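# Push the utility cart into the yellow parking bay

## Task

Get the utility cart parked in the yellow bay so that each of its four wheels sits fully inside the taped outline and touches none of the tape, while its three tubes remain upright in the top tray; the robot must not tip over or finish leaning, and the cart must stay in place without the robot holding it once the scene ends.

## Robot and tools

Robot: a Hello Robot Stretch 4 with one arm. It has an omni-wheel base, a lift on a mast, an arm that telescopes forward, a wrist with yaw, pitch and roll, and a two-finger gripper. It stands about 1.6 m tall, and the base rim lies within 0.23 m of the base origin. Loose objects may occasionally get a small push from outside.

Frames: the base frame has its origin on the floor below the base centre, with x ahead, y to the left and z up. hand_pose is reported in this frame for the point midway between the fingers, 0.015 m behind the tips, and may be slightly wrong. The odometry frame is the base frame as it was when the scene began. base_odometry comes from wheel turns only, so slipping is counted as travel. Heading runs from -3.142 to 3.142 and is positive to the left.

execute_actions: "actions" is a list with one action or none. An empty list just reports state and images. An action may hold "base", "joints" or both, plus optional "pace" and "contact_limits". Alternatively it holds only {"end_of_arm": "enable_torque"}, which re-powers wrist or gripper motors that have shut off. The motions in one action begin together.
- base takes exactly one relative move, an offset from where the base last reported itself. translate_m: metres straight ahead, forward positive, -2 to 2. strafe_m: metres sideways, left positive, -2 to 2. rotate_rad: radians turned on the spot, counter-clockwise (left) positive, -3.2 to 3.2.
- joints is an object of absolute targets by name. lift_m 0 to 1.2 m. arm_m 0 to 0.55 m of extension. wrist_yaw_rad -1.134 to 4.276 (0 forward, positive left, 3.14 folded back; above 3.4 the arm may block it). wrist_pitch_rad -1.117 to 4.259 (0 level, 1.57 pointing down). wrist_roll_rad -1.117 to 4.259 (at 0 the fingers are level; positive turns clockwise as seen from behind). gripper_m 0 to 0.08 m of finger gap. A joint target outside its range is clipped and reported. Any other bad value or unknown key rejects the whole call.
- pace: "slow", "default", "fast" or "max". The base reaches 0.1, 0.3, 0.4 or 0.6 m/s and 1, 2, 3 or 4 rad/s at these paces. Above lift_m 0.2 a higher lift slows the base, down to 0.3 m/s and 1 rad/s at 1.2.
- contact_limits: only {"arm_m": v}, with v from 0 (gentlest) to 0.75. The default is 0.5.
- cameras: a list drawn from head_camera, head_left_camera, head_right_camera, wrist_camera and all. Omitted or null means all, and [] means none.
One action lasts at most 15 s. A joint or base left out of an action may still be driving toward its earlier target. When a result reports a stop, the remaining calls in that reply are skipped.

wait: seconds 0 to 10, nothing new is commanded. zoom_image: camera plus region [x0,y0,x1,y1] in image pixels from the top-left, at most 504x504. read_manual: licence texts only. finished_scene: scene number 1 or 2. It ends the scene for good and reports success. The goal must hold on its own without the robot.

Cameras: head_camera sits at the mast top and looks ahead and down, so turn the base to look elsewhere. head_left_camera and head_right_camera are fisheyes looking more steeply down, and they show the base and arm. wrist_camera looks along the fingers.

Result lines: base_status and joint_status report how each motion ended. "done" for the base means the wheels turned as commanded, even if they slipped. "off_target" means it stopped short and may still be pushing. "contact_stop_at_<key>" means it hit something and that part goes slack, so a slack lift may sink and slack wheels may roll. "limit_stop_at_tilt" means a lean above 6 degrees, and lift, arm and wheels refuse commands until it is corrected. "limit_stop_at_own_body" means a self-collision stop. "torque_fault" means a wrist or gripper motor went limp and needs enable_torque. on_its_own lists what moved without a command in this call. lidar_m gives 12 distances in metres, one per 30-degree sector: the 1st ahead, then counter-clockwise (4th left, 7th behind, 10th right). "-" means nothing seen or closer than 0.25 m. The lidar sees from about 0.15 m up. wrist_depth_mm is a 7x7 grid of depths in mm. If turned_by_wheels and turned_by_imu differ by more than about 0.1 rad, something was hit or a wheel slipped. base_tilt is in degrees, positive forward/right, with a bias up to about 1.5. motor_effort is given in percent, with the peak in brackets. Positive wheel effort means turning right.

Gripper: to grasp, command a width below the object's. Holding something gives "off_target", and its effort moves away from 0. Effort staying beyond about 50 causes a torque fault.

Cautions: push the cart gently and steadily at a low contact limit, with the gripper low, so its tubes do not topple. Pushing hard or high can tip the robot. Avoid turning or driving with more than 1 kg held at arm_m above 0.2. Pressing the gripper into things faults the wrist. To unfold at the start, send lift_m 0.4 with wrist_yaw_rad 0. The simulation keeps running while you think. Shorter robot motion time gives a better result, and drops, hard hits or slams lower it. Scene 2's task arrives in finished_scene's result.

Each tool is called after "Request:" as name(argument=value, ...) on one line, values as JSON.

## Session

I'll start by looking at the current state and the camera images.

Request:
execute_actions(actions=[])

Scene clock: 0.00 s.
base_odometry: x=+0.000 y=+0.000 heading=+0.000 (m, m, rad; odometry frame)
turned_by_wheels: +0.000 (rad since the last result)
turned_by_imu: +0.000 (rad since the last result)
base_tilt: forward=+0.4 right=+0.2 (deg)
lidar_m: 1.07 1.87 1.76 2.05 0.66 0.57 0.58 0.79 1.69 1.73 1.14 0.77
base_status: not commanded
joint_positions: lift_m=+0.156 arm_m=-0.001 wrist_yaw_rad=+3.082 wrist_pitch_rad=+0.012 wrist_roll_rad=-0.003 gripper_m=+0.040
joint_status: not commanded
motor_effort: lift_m=+19 arm_m=+0 wrist_yaw_rad=+0 wrist_pitch_rad=-8 wrist_roll_rad=+0 gripper_m=+2 wheel_0=+1 wheel_1=+0 wheel_2=+0 (%)
hand_pose: x=-0.0370 y=+0.0999 z=+0.3319 quat_wxyz=(+0.030, -0.006, -0.001, +1.000) (m; base frame)
wrist_depth_mm: - 138 831 759 715 699 691 / - 133 904 1060 976 917 866 / - 135 213 1576 1464 1397 1078 / 134 139 1708 1576 1499 1397 1078 / 1808 1808 1708 1618 1464 1397 917 / 1098 1138 155 1229 1118 1205 904 / 798 - 121 842 - - 768
pictures: head_camera, head_left_camera, head_right_camera, wrist_camera
Images, in order (width x height): head_camera 420x560, head_left_camera 420x672, head_right_camera 420x672, wrist_camera 616x392.

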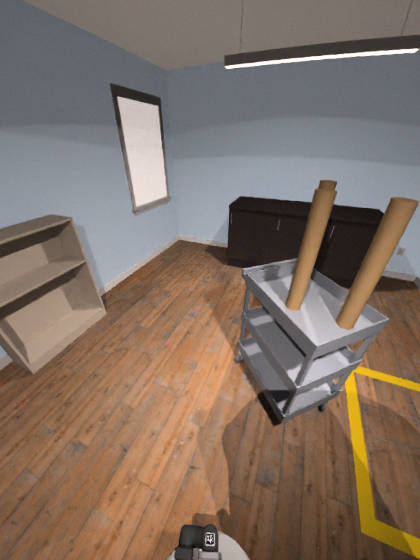

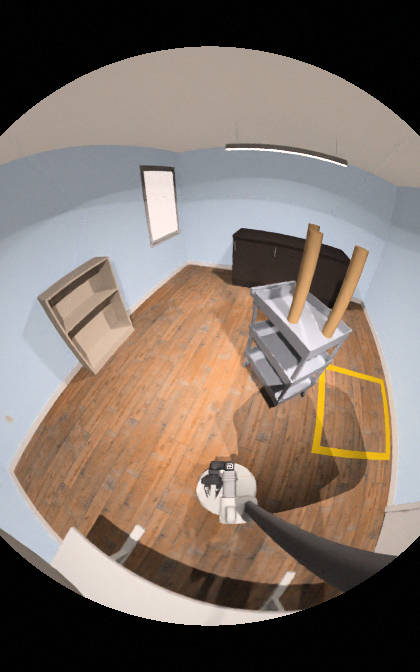

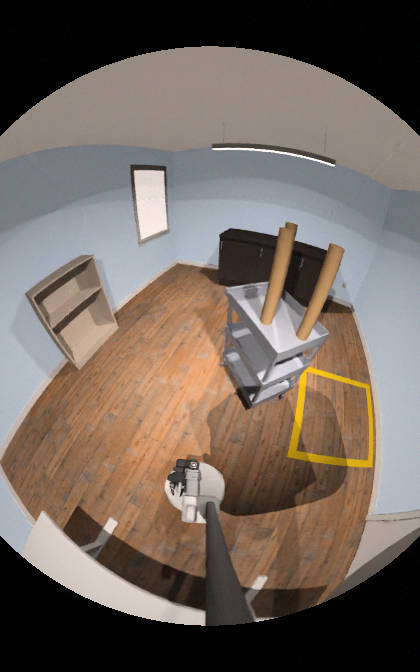

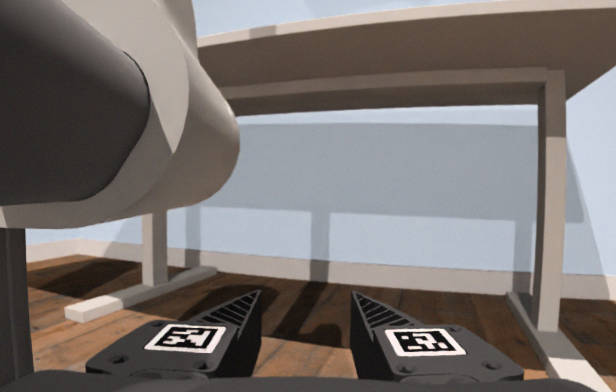

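Request:
zoom_image(camera="head_camera", region=[210, 170, 420, 450])

Request:
zoom_image(camera="head_right_camera", region=[200, 210, 400, 480])

Request:
zoom_image(camera="head_left_camera", region=[220, 210, 420, 480])

Region (210, 170, 420, 450) of head_camera's 420x560 image, scaled by 1.800, with more detail than that image has; it fills the left 378 columns of this view, and the rest is white.

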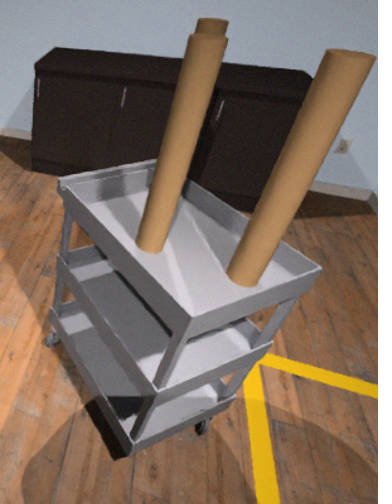

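Region (200, 210, 400, 480) of head_right_camera's 420x672 image, scaled by 1.867, with more detail than that image has; it fills the left 373 columns of this view, and the rest is white.

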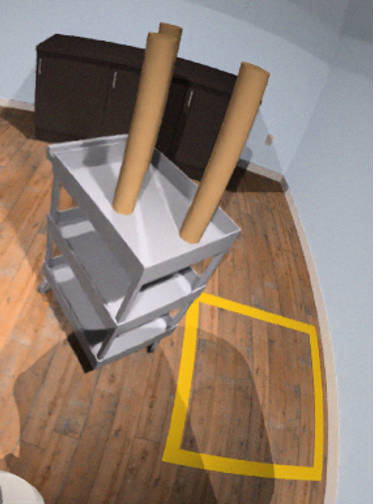

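Region (220, 210, 420, 480) of head_left_camera's 420x672 image, scaled by 1.867, with more detail than that image has; it fills the left 373 columns of this view, and the rest is white.

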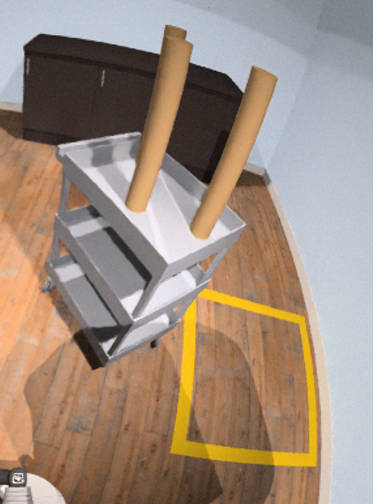

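Request:
zoom_image(camera="head_camera", region=[225, 330, 365, 440])

Request:
zoom_image(camera="head_camera", region=[230, 240, 400, 350])

Region (225, 330, 365, 440) of head_camera's 420x560 image, scaled by 3.600, with more detail than that image has; it fills the top 396 rows of this view, and the rest is white.

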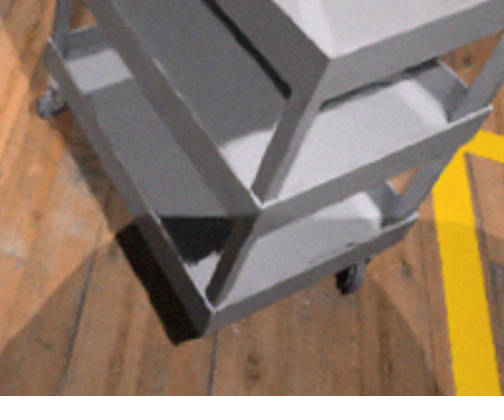

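Region (230, 240, 400, 350) of head_camera's 420x560 image, scaled by 2.965, with more detail than that image has; it fills the top 326 rows of this view, and the rest is white.

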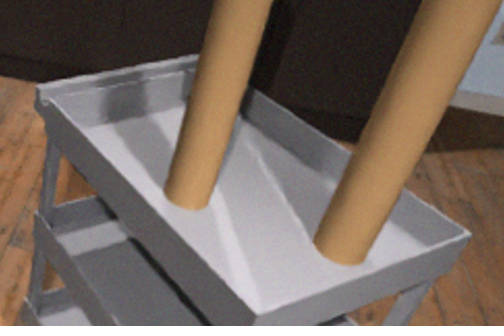

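Request:
zoom_image(camera="head_camera", region=[235, 250, 325, 310])

Request:
zoom_image(camera="head_right_camera", region=[210, 260, 350, 420])

Request:
zoom_image(camera="head_right_camera", region=[270, 350, 400, 490])

Region (235, 250, 325, 310) of head_camera's 420x560 image, scaled by 5.600, with more detail than that image has.

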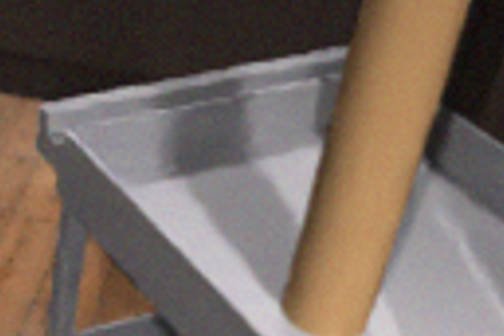

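Region (210, 260, 350, 420) of head_right_camera's 420x672 image, scaled by 3.150, with more detail than that image has; it fills the left 441 columns of this view, and the rest is white.

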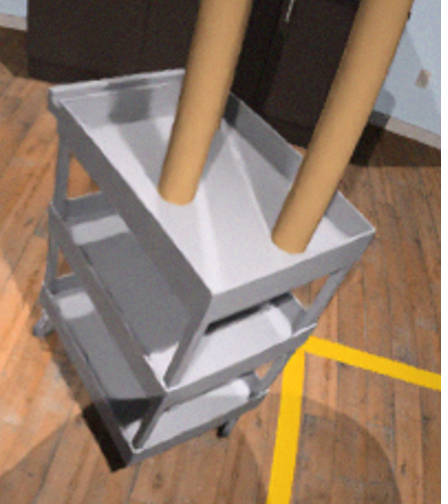

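Region (270, 350, 400, 490) of head_right_camera's 420x672 image, scaled by 3.600, with more detail than that image has; it fills the left 468 columns of this view, and the rest is white.

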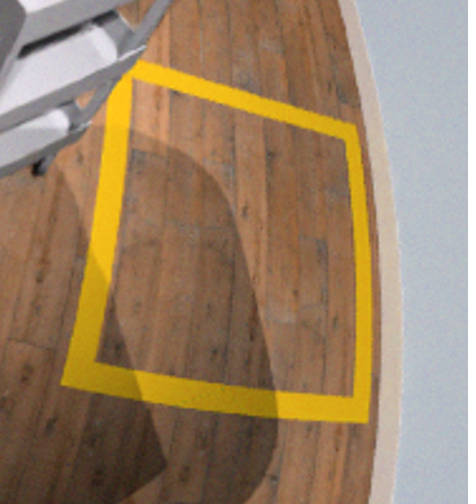

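Request:
zoom_image(camera="head_camera", region=[260, 370, 350, 430])

Request:
zoom_image(camera="head_camera", region=[225, 330, 285, 380])

Region (260, 370, 350, 430) of head_camera's 420x560 image, scaled by 5.600, with more detail than that image has.

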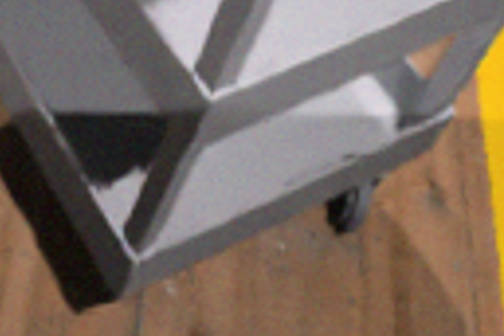

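Region (225, 330, 285, 380) of head_camera's 420x560 image, scaled by 8.400, with more detail than that image has.

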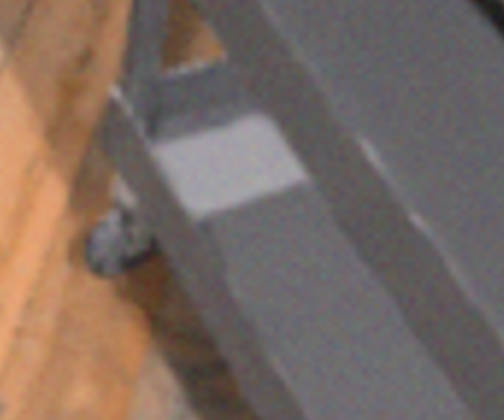

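Request:
execute_actions(actions=[{"base": {"rotate_rad": 0.18}, "joints": {"lift_m": 0.4, "wrist_yaw_rad": 0}, "pace": "fast"}])

Scene clock: 12.53 s.
base_odometry: x=+0.000 y=+0.000 heading=+0.179 (m, m, rad; odometry frame)
turned_by_wheels: +0.179 (rad since the last result)
turned_by_imu: +0.175 (rad since the last result)
base_tilt: forward=+0.4 right=+0.2 (deg)
lidar_m: 2.76 1.76 1.75 1.95 0.60 0.58 0.64 0.88 1.71 1.80 0.81 0.77
base_status: done
joint_positions: lift_m=+0.400 arm_m=-0.001 wrist_yaw_rad=+0.000 wrist_pitch_rad=+0.012 wrist_roll_rad=-0.003 gripper_m=+0.040
joint_status: all done
motor_effort: lift_m=+22(24) arm_m=+0(0) wrist_yaw_rad=-1(5) wrist_pitch_rad=-7(7) wrist_roll_rad=+0(0) gripper_m=+3(4) wheel_0=-4(13) wheel_1=-3(9) wheel_2=-2(9) (%)
hand_pose: x=+0.3828 y=-0.0873 z=+0.5753 quat_wxyz=(+1.000, -0.001, +0.006, +0.000) (m; base frame)
wrist_depth_mm: 1756 - - - - - - / 1661 - - - - 798 585 / 1708 - - - - - 991 / 1708 - - - - - - / 1708 - - - - 798 615 / 1576 1708 155 1921 1756 1756 1025 / 1281 - 121 1366 - - 1008
pictures: head_camera, head_left_camera, head_right_camera, wrist_camera
camera_calibration (this result's frames):
wrist_camera: T_world_to_cam=[[-0.0107248, -0.999942, 0.0012778, -0.084831], [-0.0423683, -0.000822306, -0.999102, 0.645447], [0.999044, -0.0107693, -0.042357, -0.208488], [0, 0, 0, 1]] pos_world=[0.234725, -0.0865405, 0.636145]
Images, in order (width x height): head_camera 420x560, head_left_camera 420x672, head_right_camera 420x672, wrist_camera 616x392.

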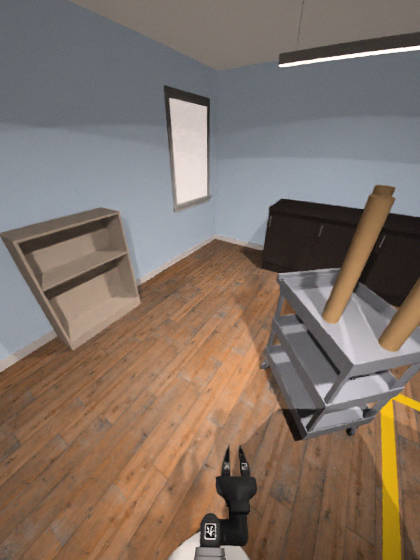

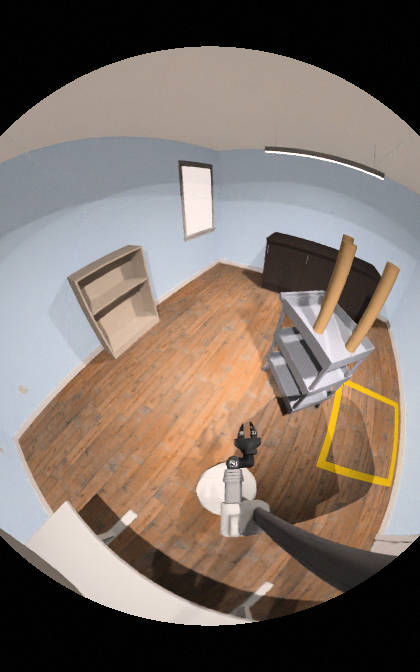

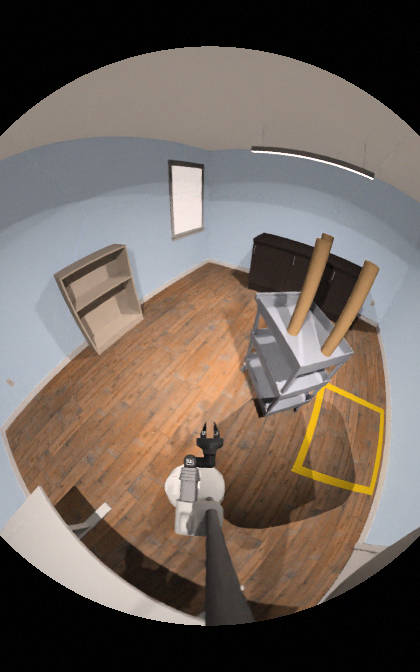

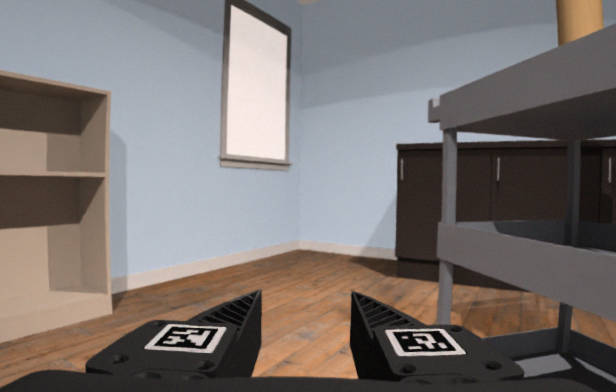

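Request:
zoom_image(camera="wrist_camera", region=[400, 40, 616, 200])

Region (400, 40, 616, 200) of wrist_camera's 616x392 image, scaled by 2.333; it fills the top 373 rows of this view, and the rest is white.

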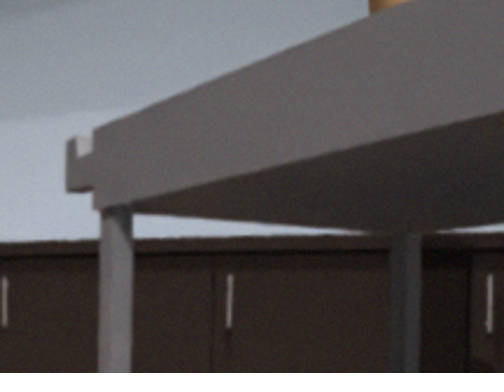

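Request:
execute_actions(actions=[{"base": {"translate_m": 1.75}, "joints": {"lift_m": 0.64}, "pace": "fast"}])

Scene clock: 20.77 s.
base_odometry: x=+1.722 y=+0.313 heading=+0.180 (m, m, rad; odometry frame)
turned_by_wheels: +0.000 (rad since the last result)
turned_by_imu: -0.006 (rad since the last result)
base_tilt: forward=+0.3 right=+0.2 (deg)
lidar_m: 1.52 1.16 1.07 0.87 1.18 2.11 2.14 0.65 0.69 1.67 1.19 1.12
base_status: done
joint_positions: lift_m=+0.640 arm_m=-0.001 wrist_yaw_rad=+0.000 wrist_pitch_rad=+0.012 wrist_roll_rad=-0.003 gripper_m=+0.040
joint_status: all done
motor_effort: lift_m=+22(25) arm_m=+0(0) wrist_yaw_rad=-1(1) wrist_pitch_rad=-7(7) wrist_roll_rad=+3(1) gripper_m=+2(2) wheel_0=+2(8) wheel_1=+2(9) wheel_2=+1(14) (%)
hand_pose: x=+0.3828 y=-0.0874 z=+0.8153 quat_wxyz=(+1.000, -0.001, +0.006, +0.000) (m; base frame)
wrist_depth_mm: 960 1160 1499 1863 1661 1464 1336 / 976 1160 1499 1863 1661 1464 1336 / 976 1182 1499 1863 1708 1464 1336 / 960 1160 1537 1863 1661 1464 1336 / 991 1205 1537 1921 1661 1464 1098 / 976 1138 155 1921 1576 1464 991 / 976 - 121 1756 - - 904
pictures: head_camera, head_left_camera, head_right_camera, wrist_camera
camera_calibration (this result's frames):
wrist_camera: T_world_to_cam=[[-0.0110197, -0.999938, 0.00127755, -0.0850873], [-0.0423383, -0.000809899, -0.999103, 0.885241], [0.999043, -0.0110639, -0.0423268, -0.198346], [0, 0, 0, 1]] pos_world=[0.234698, -0.0865596, 0.87616]
Images, in order (width x height): head_camera 420x560, head_left_camera 420x672, head_right_camera 420x672, wrist_camera 616x392.

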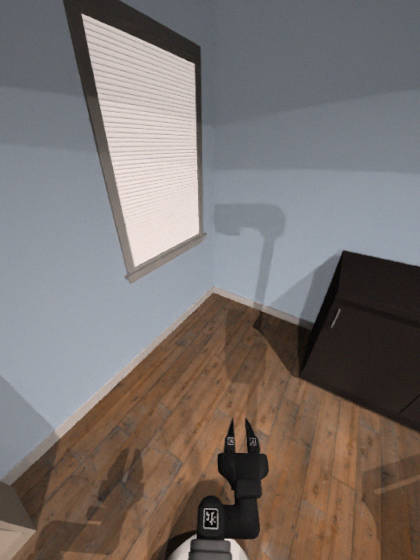

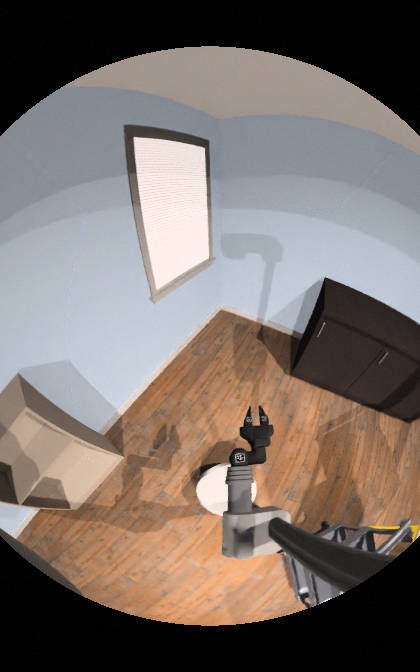

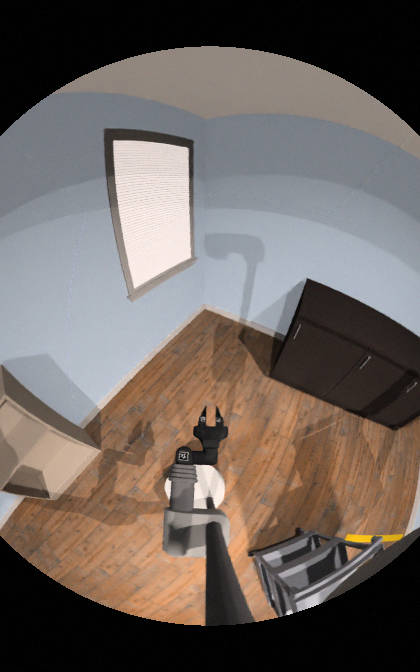

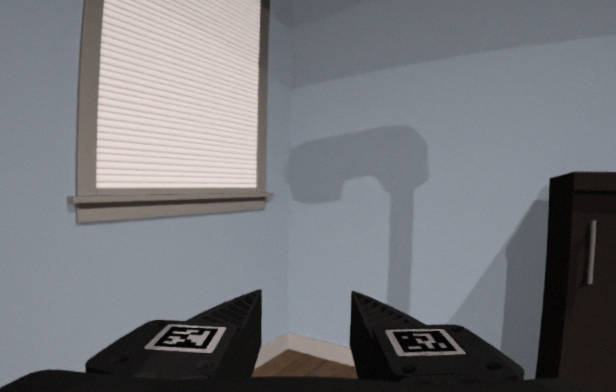

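Request:
execute_actions(actions=[{"base": {"rotate_rad": -2.1}, "joints": {"gripper_m": 0.08}, "pace": "default"}])

Scene clock: 23.33 s.
base_odometry: x=+1.722 y=+0.313 heading=-1.919 (m, m, rad; odometry frame)
turned_by_wheels: -2.099 (rad since the last result)
turned_by_imu: -2.073 (rad since the last result)
base_tilt: forward=+0.3 right=+0.1 (deg)
lidar_m: 0.70 1.69 1.19 1.15 1.52 1.17 1.00 0.85 1.22 2.08 2.19 0.62
base_status: done
joint_positions: lift_m=+0.640 arm_m=-0.001 wrist_yaw_rad=+0.000 wrist_pitch_rad=+0.012 wrist_roll_rad=-0.003 gripper_m=+0.080
joint_status: all done
motor_effort: lift_m=+21(22) arm_m=+0(0) wrist_yaw_rad=+0(1) wrist_pitch_rad=-7(8) wrist_roll_rad=+1(1) gripper_m=+3(7) wheel_0=+4(11) wheel_1=+2(10) wheel_2=+4(10) (%)
hand_pose: x=+0.3828 y=-0.0874 z=+0.8154 quat_wxyz=(+1.000, -0.001, +0.006, +0.000) (m; base frame)
wrist_depth_mm: - - - - - 917 - / - - - - - 931 - / - - - 741 - 931 - / - - - 707 512 439 661 / - - - 759 549 442 - / - - - - 991 931 - / - - 1661 788 759 - -
pictures: head_camera, head_left_camera, head_right_camera, wrist_camera
camera_calibration (this result's frames):
wrist_camera: T_world_to_cam=[[-0.0110724, -0.999938, 0.00127922, -0.0850795], [-0.0423382, -0.000809336, -0.999103, 0.885304], [0.999042, -0.0111166, -0.0423266, -0.198371], [0, 0, 0, 1]] pos_world=[0.234721, -0.0865629, 0.876223]
Images, in order (width x height): head_camera 420x560, head_left_camera 420x672, head_right_camera 420x672, wrist_camera 616x392.

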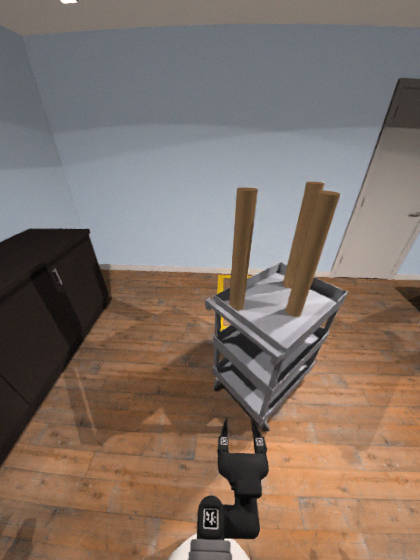

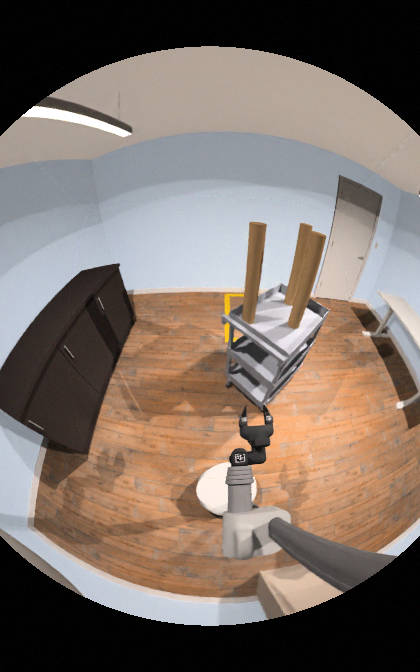

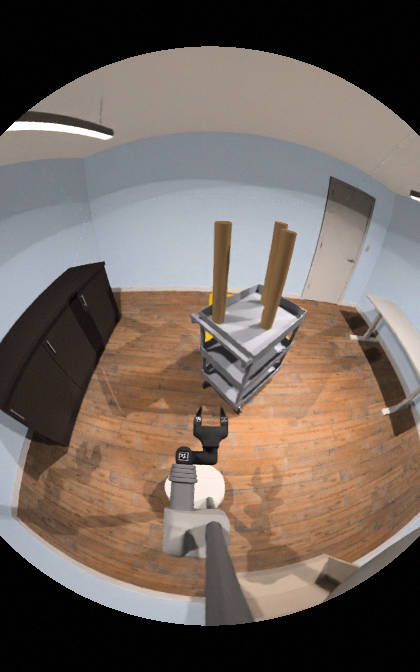

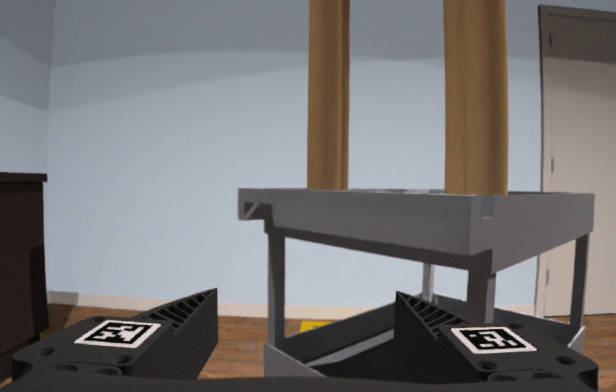

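Request:
zoom_image(camera="head_camera", region=[190, 250, 360, 440])

Request:
zoom_image(camera="wrist_camera", region=[220, 160, 616, 392])

Region (190, 250, 360, 440) of head_camera's 420x560 image, scaled by 2.653, with more detail than that image has; it fills the left 451 columns of this view, and the rest is white.

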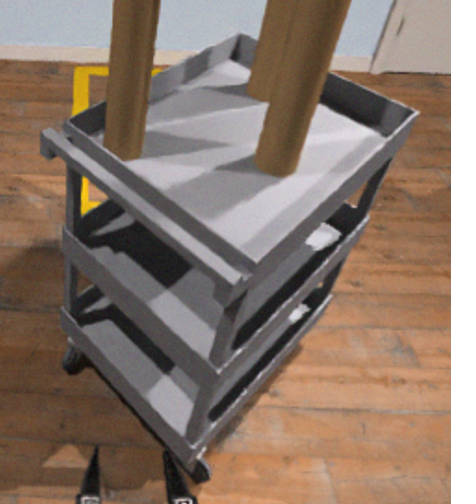

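Region (220, 160, 616, 392) of wrist_camera's 616x392 image, scaled by 1.273; it fills the top 295 rows of this view, and the rest is white.

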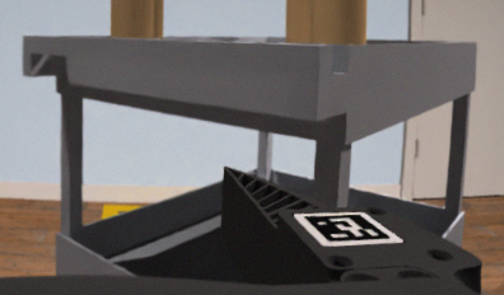

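Request:
zoom_image(camera="head_camera", region=[200, 285, 300, 370])

Request:
zoom_image(camera="wrist_camera", region=[230, 180, 420, 270])

Request:
zoom_image(camera="wrist_camera", region=[430, 180, 610, 270])

Region (200, 285, 300, 370) of head_camera's 420x560 image, scaled by 5.040, with more detail than that image has; it fills the top 428 rows of this view, and the rest is white.

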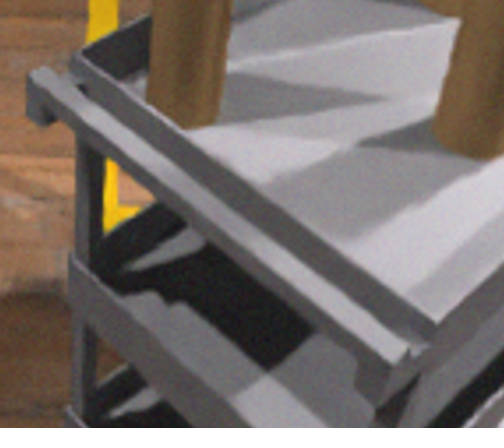

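Region (230, 180, 420, 270) of wrist_camera's 616x392 image, scaled by 2.653; it fills the top 239 rows of this view, and the rest is white.

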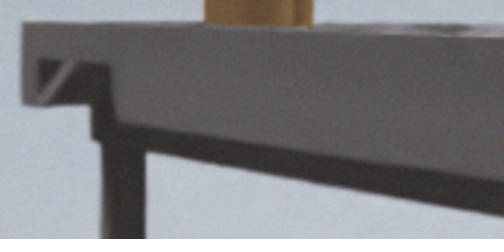

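Region (430, 180, 610, 270) of wrist_camera's 616x392 image, scaled by 2.800.

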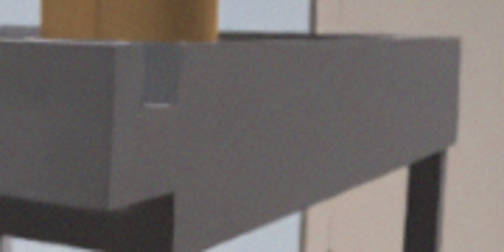

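Request:
execute_actions(actions=[{"base": {"strafe_m": -0.04}, "joints": {"wrist_roll_rad": 1.571, "lift_m": 0.672, "wrist_pitch_rad": 0.0}}])

Scene clock: 28.30 s.
base_odometry: x=+1.684 y=+0.326 heading=-1.919 (m, m, rad; odometry frame)
turned_by_wheels: +0.000 (rad since the last result)
turned_by_imu: -0.002 (rad since the last result)
base_tilt: forward=+0.3 right=+0.2 (deg)
lidar_m: 0.67 1.69 1.25 1.19 1.54 1.15 0.90 0.86 1.21 2.04 2.16 0.62
base_status: done
joint_positions: lift_m=+0.672 arm_m=-0.001 wrist_yaw_rad=+0.000 wrist_pitch_rad=+0.003 wrist_roll_rad=+1.571 gripper_m=+0.080
joint_status: all done
motor_effort: lift_m=+22(24) arm_m=+0(0) wrist_yaw_rad=-1(1) wrist_pitch_rad=-8(10) wrist_roll_rad=+0(4) gripper_m=+4(4) wheel_0=+5(15) wheel_1=-2(10) wheel_2=+0(2) (%)
hand_pose: x=+0.3828 y=-0.0874 z=+0.8492 quat_wxyz=(+0.707, +0.707, +0.001, -0.001) (m; base frame)
wrist_depth_mm: - - - 512 - 768 496 / 715 946 960 421 427 430 436 / - - - 469 - 788 477 / - 750 - 559 - 778 559 / - - - 723 - 750 1205 / - - - - - 1537 1182 / - - - - - - -
pictures: head_camera, head_left_camera, head_right_camera, wrist_camera
camera_calibration (this result's frames):
wrist_camera: T_world_to_cam=[[-0.0140595, 0.00144453, -0.9999, 0.853799], [-0.0300033, 0.999548, 0.0018659, 0.15182], [0.999451, 0.0300266, -0.0140098, -0.217556], [0, 0, 0, 1]] pos_world=[0.233996, -0.146453, 0.850382]
Images, in order (width x height): head_camera 420x560, head_left_camera 420x672, head_right_camera 420x672, wrist_camera 616x392.

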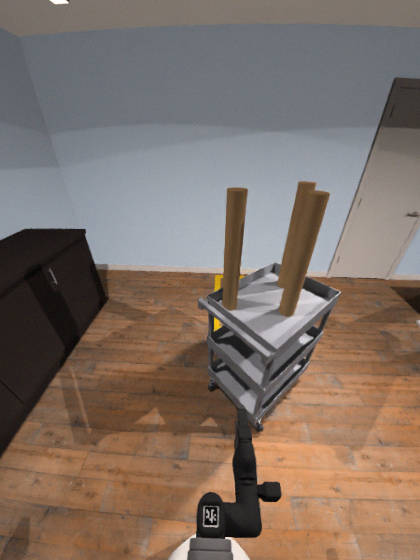

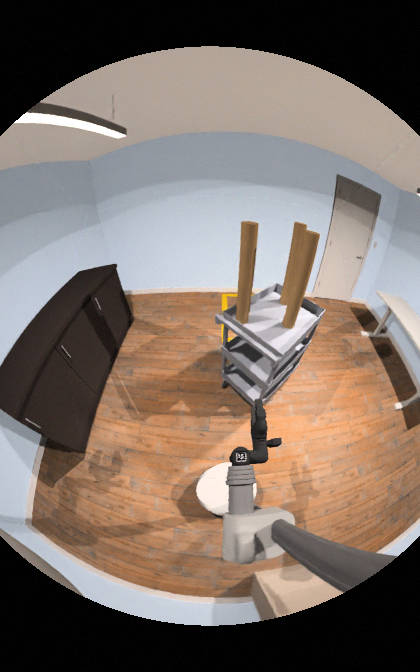

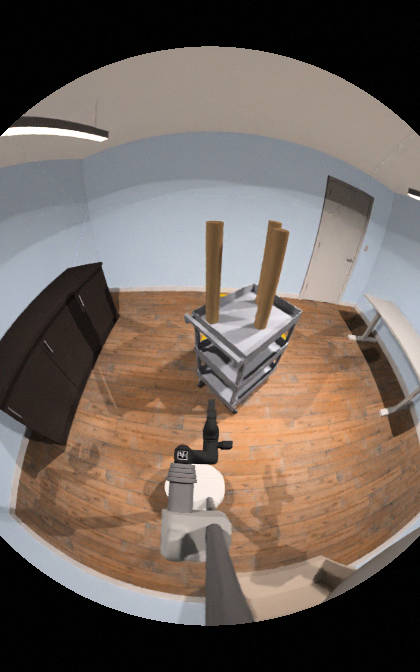

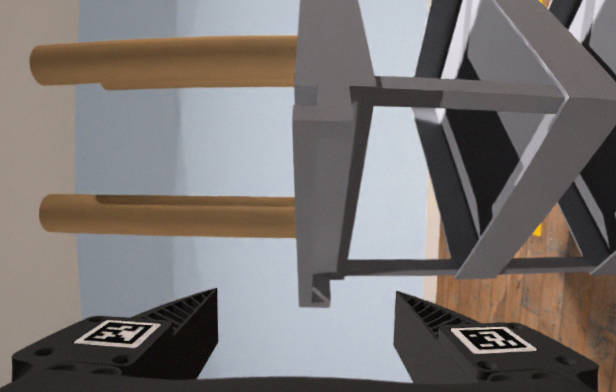

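Request:
zoom_image(camera="wrist_camera", region=[200, 60, 420, 320])

Region (200, 60, 420, 320) of wrist_camera's 616x392 image, scaled by 1.938; it fills the left 426 columns of this view, and the rest is white.

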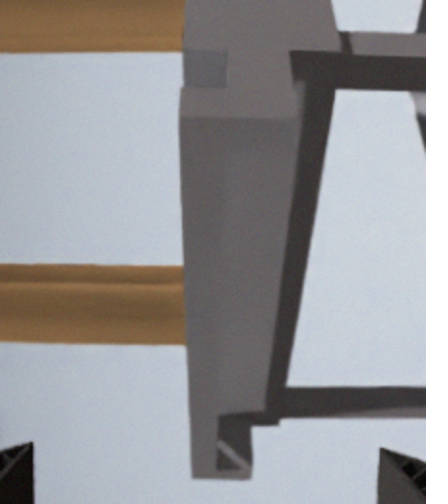

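Request:
execute_actions(actions=[{"base": {"translate_m": 0.33}}], cameras=["head_camera", "wrist_camera"])

Scene clock: 31.70 s.
base_odometry: x=+1.572 y=+0.016 heading=-1.919 (m, m, rad; odometry frame)
turned_by_wheels: +0.000 (rad since the last result)
turned_by_imu: -0.002 (rad since the last result)
base_tilt: forward=+0.3 right=+0.2 (deg)
lidar_m: 0.42 1.71 1.24 1.18 1.96 1.48 1.18 1.23 2.18 2.05 2.17 0.34
base_status: done
joint_positions: lift_m=+0.672 arm_m=-0.001 wrist_yaw_rad=+0.000 wrist_pitch_rad=+0.003 wrist_roll_rad=+1.571 gripper_m=+0.080
joint_status: not commanded
motor_effort: lift_m=+23(23) arm_m=+0(0) wrist_yaw_rad=+0(1) wrist_pitch_rad=-8(7) wrist_roll_rad=+1(1) gripper_m=+2(4) wheel_0=+5(9) wheel_1=+3(9) wheel_2=-2(12) (%)
hand_pose: x=+0.3828 y=-0.0874 z=+0.8493 quat_wxyz=(+0.707, +0.707, +0.001, -0.001) (m; base frame)
wrist_depth_mm: 621 621 627 - 137 138 544 / - - - - 155 627 549 / - - - 107 180 661 539 / 1983 - - 122 212 1756 535 / 387 387 389 151 273 1808 496 / - - - 212 301 1499 462 / - - - 397 - - -
pictures: head_camera, wrist_camera
camera_calibration (this result's frames):
wrist_camera: T_world_to_cam=[[-0.0140594, 0.00145384, -0.9999, 0.853804], [-0.0300026, 0.999548, 0.00187519, 0.151812], [0.999451, 0.030026, -0.0140095, -0.217556], [0, 0, 0, 1]] pos_world=[0.233996, -0.146453, 0.850386]
Images, in order (width x height): head_camera 420x560, wrist_camera 616x392.

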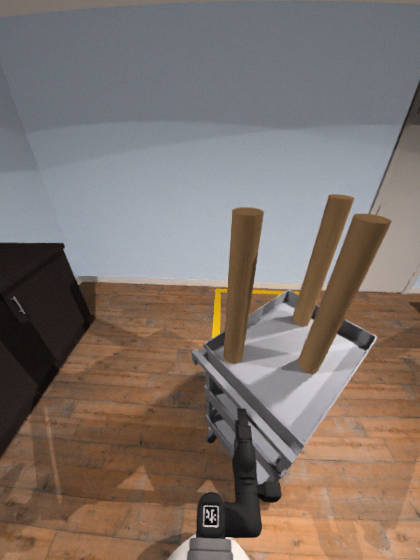

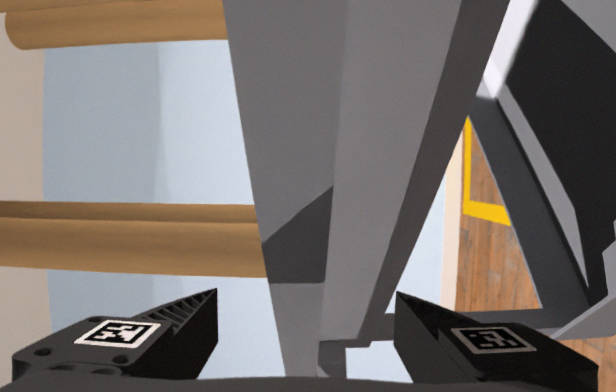

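Request:
zoom_image(camera="head_camera", region=[185, 330, 325, 510])

Region (185, 330, 325, 510) of head_camera's 420x560 image, scaled by 2.800, with more detail than that image has.

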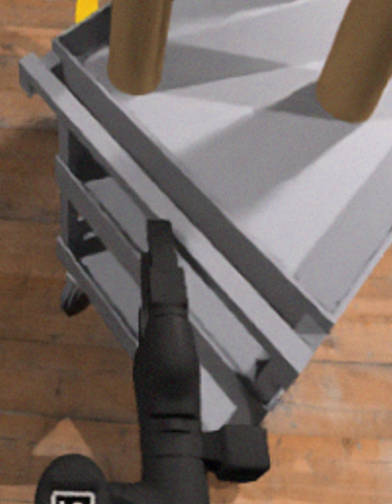

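Request:
execute_actions(actions=[{"base": {"translate_m": 0.055}, "pace": "slow"}], cameras=["head_camera", "wrist_camera"])

Scene clock: 34.87 s.
base_odometry: x=+1.553 y=-0.035 heading=-1.918 (m, m, rad; odometry frame)
turned_by_wheels: +0.000 (rad since the last result)
turned_by_imu: -0.001 (rad since the last result)
base_tilt: forward=+0.4 right=+0.2 (deg)
lidar_m: 0.43 1.69 1.20 1.16 1.95 1.54 1.23 1.27 2.26 2.06 0.42 0.31
base_status: done
joint_positions: lift_m=+0.672 arm_m=-0.001 wrist_yaw_rad=+0.000 wrist_pitch_rad=+0.003 wrist_roll_rad=+1.571 gripper_m=+0.080
joint_status: not commanded
motor_effort: lift_m=+22(23) arm_m=+0(0) wrist_yaw_rad=+0(0) wrist_pitch_rad=-8(8) wrist_roll_rad=+0(0) gripper_m=+5(4) wheel_0=+6(8) wheel_1=+4(6) wheel_2=-5(12) (%)
hand_pose: x=+0.3828 y=-0.0874 z=+0.8493 quat_wxyz=(+0.707, +0.707, +0.001, -0.001) (m; base frame)
wrist_depth_mm: 1983 - - - 103 102 - / 1983 - - - 114 113 521 / - - - - 132 135 544 / - - - - 156 530 504 / 334 330 332 - 191 1618 469 / - 349 343 112 221 1537 1229 / - - - 143 303 - -
pictures: head_camera, wrist_camera
camera_calibration (this result's frames):
wrist_camera: T_world_to_cam=[[-0.0140594, 0.00145385, -0.9999, 0.853804], [-0.030002, 0.999548, 0.00187519, 0.151812], [0.999451, 0.0300254, -0.0140094, -0.217556], [0, 0, 0, 1]] pos_world=[0.233995, -0.146453, 0.850386]
Images, in order (width x height): head_camera 420x560, wrist_camera 616x392.

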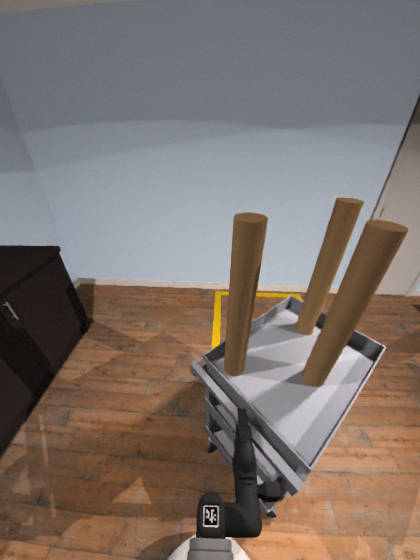

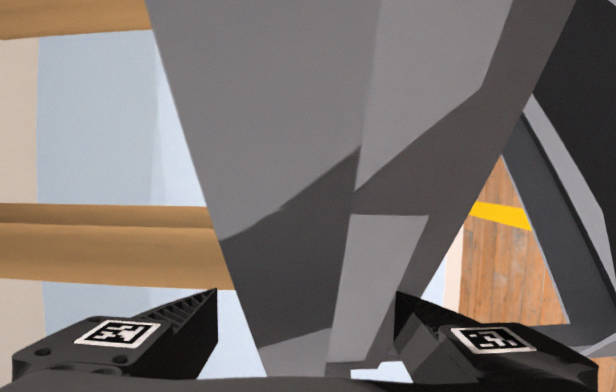

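Request:
zoom_image(camera="wrist_camera", region=[180, 200, 460, 392])

Region (180, 200, 460, 392) of wrist_camera's 616x392 image, scaled by 1.800; it fills the top 346 rows of this view, and the rest is white.

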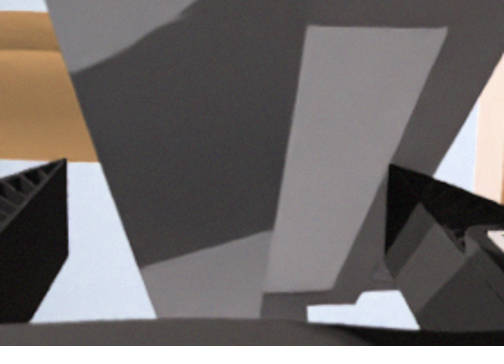

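Request:
execute_actions(actions=[{"joints": {"lift_m": 0.677, "arm_m": 0.009, "gripper_m": 0.044}, "pace": "slow"}], cameras=["head_camera", "wrist_camera"])

Scene clock: 37.43 s.
base_odometry: x=+1.553 y=-0.035 heading=-1.918 (m, m, rad; odometry frame)
turned_by_wheels: +0.000 (rad since the last result)
turned_by_imu: -0.001 (rad since the last result)
base_tilt: forward=+0.3 right=+0.1 (deg)
lidar_m: 0.44 1.69 1.22 1.18 1.96 1.54 1.23 1.28 2.27 2.04 0.40 0.31
base_status: not commanded
joint_positions: lift_m=+0.677 arm_m=+0.007 wrist_yaw_rad=+0.000 wrist_pitch_rad=+0.003 wrist_roll_rad=+1.571 gripper_m=+0.044
joint_status: all done
motor_effort: lift_m=+23(24) arm_m=+9(8) wrist_yaw_rad=+0(0) wrist_pitch_rad=-8(9) wrist_roll_rad=+1(2) gripper_m=+1(2) wheel_0=+6(7) wheel_1=+4(4) wheel_2=-5(5) (%)
hand_pose: x=+0.3910 y=-0.0874 z=+0.8542 quat_wxyz=(+0.707, +0.707, +0.001, -0.001) (m; base frame)
wrist_depth_mm: 1983 - - - - - - / 1983 1983 - - - 107 - / - - - - 127 124 535 / - 1983 - - 147 153 504 / 324 324 324 - 181 1537 466 / - - 140 - 157 1661 1229 / - - 134 118 123 - 353
pictures: head_camera, wrist_camera
camera_calibration (this result's frames):
wrist_camera: T_world_to_cam=[[-0.0140592, 0.0014691, -0.9999, 0.858898], [-0.0300027, 0.999548, 0.00189043, 0.152036], [0.999451, 0.0300262, -0.0140087, -0.225696], [0, 0, 0, 1]] pos_world=[0.242209, -0.146453, 0.855363]
Images, in order (width x height): head_camera 420x560, wrist_camera 616x392.

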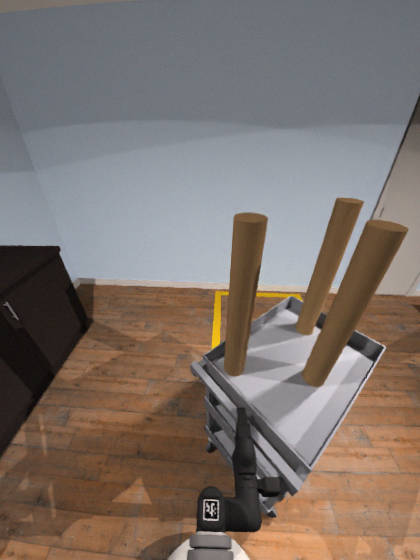

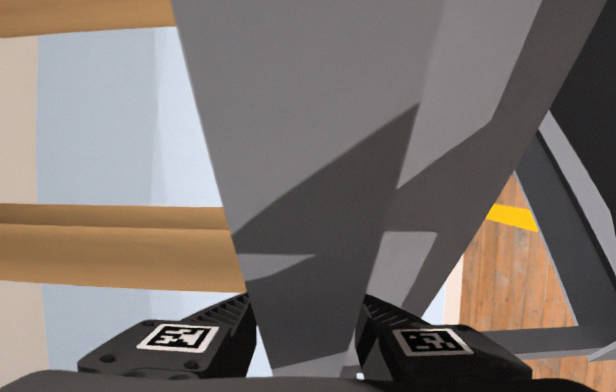

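Request:
execute_actions(actions=[{"joints": {"gripper_m": 0.012}, "pace": "slow"}], cameras=["head_camera", "wrist_camera"])

Scene clock: 38.70 s.
base_odometry: x=+1.553 y=-0.035 heading=-1.918 (m, m, rad; odometry frame)
turned_by_wheels: +0.000 (rad since the last result)
turned_by_imu: -0.001 (rad since the last result)
base_tilt: forward=+0.4 right=+0.3 (deg)
lidar_m: 0.44 1.69 1.23 1.17 1.94 1.56 1.21 1.27 2.23 2.06 0.39 0.31
base_status: not commanded
joint_positions: lift_m=+0.677 arm_m=+0.007 wrist_yaw_rad=+0.000 wrist_pitch_rad=+0.004 wrist_roll_rad=+1.572 gripper_m=+0.024
joint_status: gripper_m off_target (ended at +0.024, target +0.012)
on_its_own: gripper_m is held at +0.020, not at your +0.012, by its contact guard: the fingers met something
motor_effort: lift_m=+23(23) arm_m=+9(9) wrist_yaw_rad=+0(0) wrist_pitch_rad=-10(10) wrist_roll_rad=-3(2) gripper_m=-31(28) wheel_0=+6(6) wheel_1=+4(4) wheel_2=-5(5) (%)
hand_pose: x=+0.3910 y=-0.0874 z=+0.8541 quat_wxyz=(+0.707, +0.707, +0.001, -0.001) (m; base frame)
wrist_depth_mm: - 1983 - - - - - / 1983 - - - - 107 - / - - 1983 - 125 124 530 / 1983 - 1983 - 148 153 504 / 324 324 324 - 181 1537 469 / - - 336 - 210 1756 1205 / - - - 112 - 357 353
pictures: head_camera, wrist_camera
camera_calibration (this result's frames):
wrist_camera: T_world_to_cam=[[-0.0147613, 0.00238682, -0.999888, 0.859094], [-0.0300061, 0.999546, 0.00282898, 0.151235], [0.999441, 0.0300445, -0.014683, -0.225145], [0, 0, 0, 1]] pos_world=[0.242238, -0.146453, 0.855264]
Images, in order (width x height): head_camera 420x560, wrist_camera 616x392.

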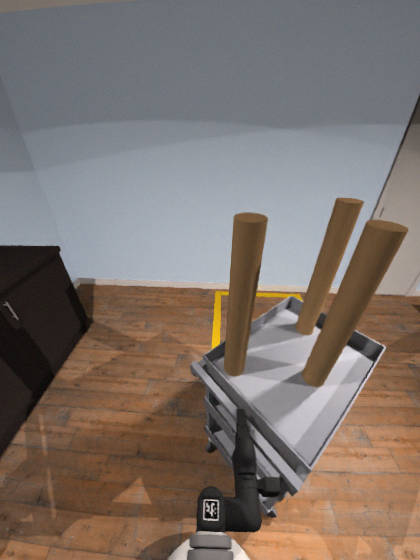

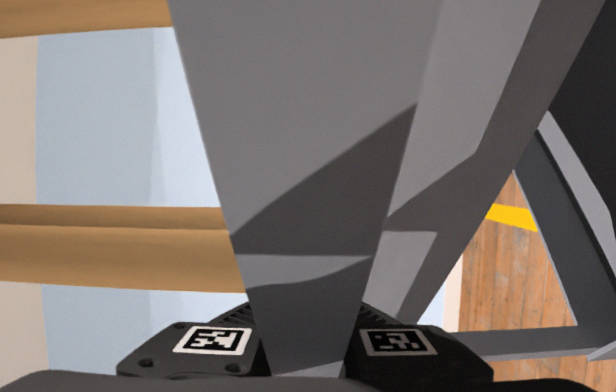

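Request:
execute_actions(actions=[{"base": {"translate_m": -0.06}, "pace": "slow"}], cameras=["head_camera", "wrist_camera"])

Scene clock: 40.70 s.
base_odometry: x=+1.574 y=+0.021 heading=-1.919 (m, m, rad; odometry frame)
turned_by_wheels: +0.000 (rad since the last result)
turned_by_imu: -0.001 (rad since the last result)
base_tilt: forward=+0.3 right=+0.2 (deg)
lidar_m: 0.40 1.72 1.24 1.19 1.93 1.47 1.18 1.21 2.17 2.04 2.19 0.31
base_status: done
joint_positions: lift_m=+0.677 arm_m=+0.008 wrist_yaw_rad=+0.005 wrist_pitch_rad=+0.004 wrist_roll_rad=+1.571 gripper_m=+0.024
joint_status: not commanded
on_its_own: gripper_m is held at +0.020, not at your +0.012, by its contact guard: the fingers met something; wrist_yaw_rad is at rest, and its effort (-14) is outside its rest range (-13 to +13)
motor_effort: lift_m=+23(23) arm_m=+5(9) wrist_yaw_rad=-14(16) wrist_pitch_rad=-12(12) wrist_roll_rad=+1(2) gripper_m=-31(31) wheel_0=-7(8) wheel_1=-6(7) wheel_2=+10(12) (%)
hand_pose: x=+0.3921 y=-0.0863 z=+0.8539 quat_wxyz=(+0.707, +0.707, +0.003, +0.000) (m; base frame)
wrist_depth_mm: 580 574 580 - 106 106 - / - - - - 118 116 521 / - - - - 133 132 544 / - - - - 152 156 530 / 329 330 334 - 177 1537 492 / 332 327 320 104 198 1756 1229 / - - - 118 - 1430 1160
pictures: head_camera, wrist_camera
camera_calibration (this result's frames):
wrist_camera: T_world_to_cam=[[-0.0154523, 0.00115272, -0.99988, 0.859118], [-0.0350515, 0.999384, 0.00169384, 0.153128], [0.999266, 0.0350734, -0.0154024, -0.225129], [0, 0, 0, 1]] pos_world=[0.243606, -0.146128, 0.855288]
Images, in order (width x height): head_camera 420x560, wrist_camera 616x392.

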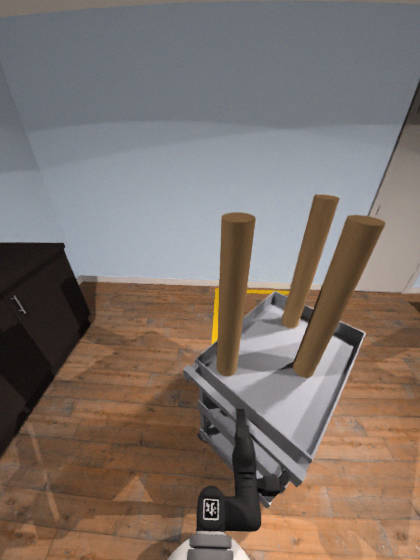

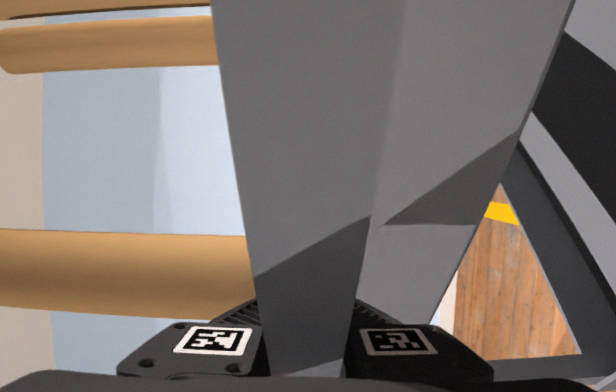

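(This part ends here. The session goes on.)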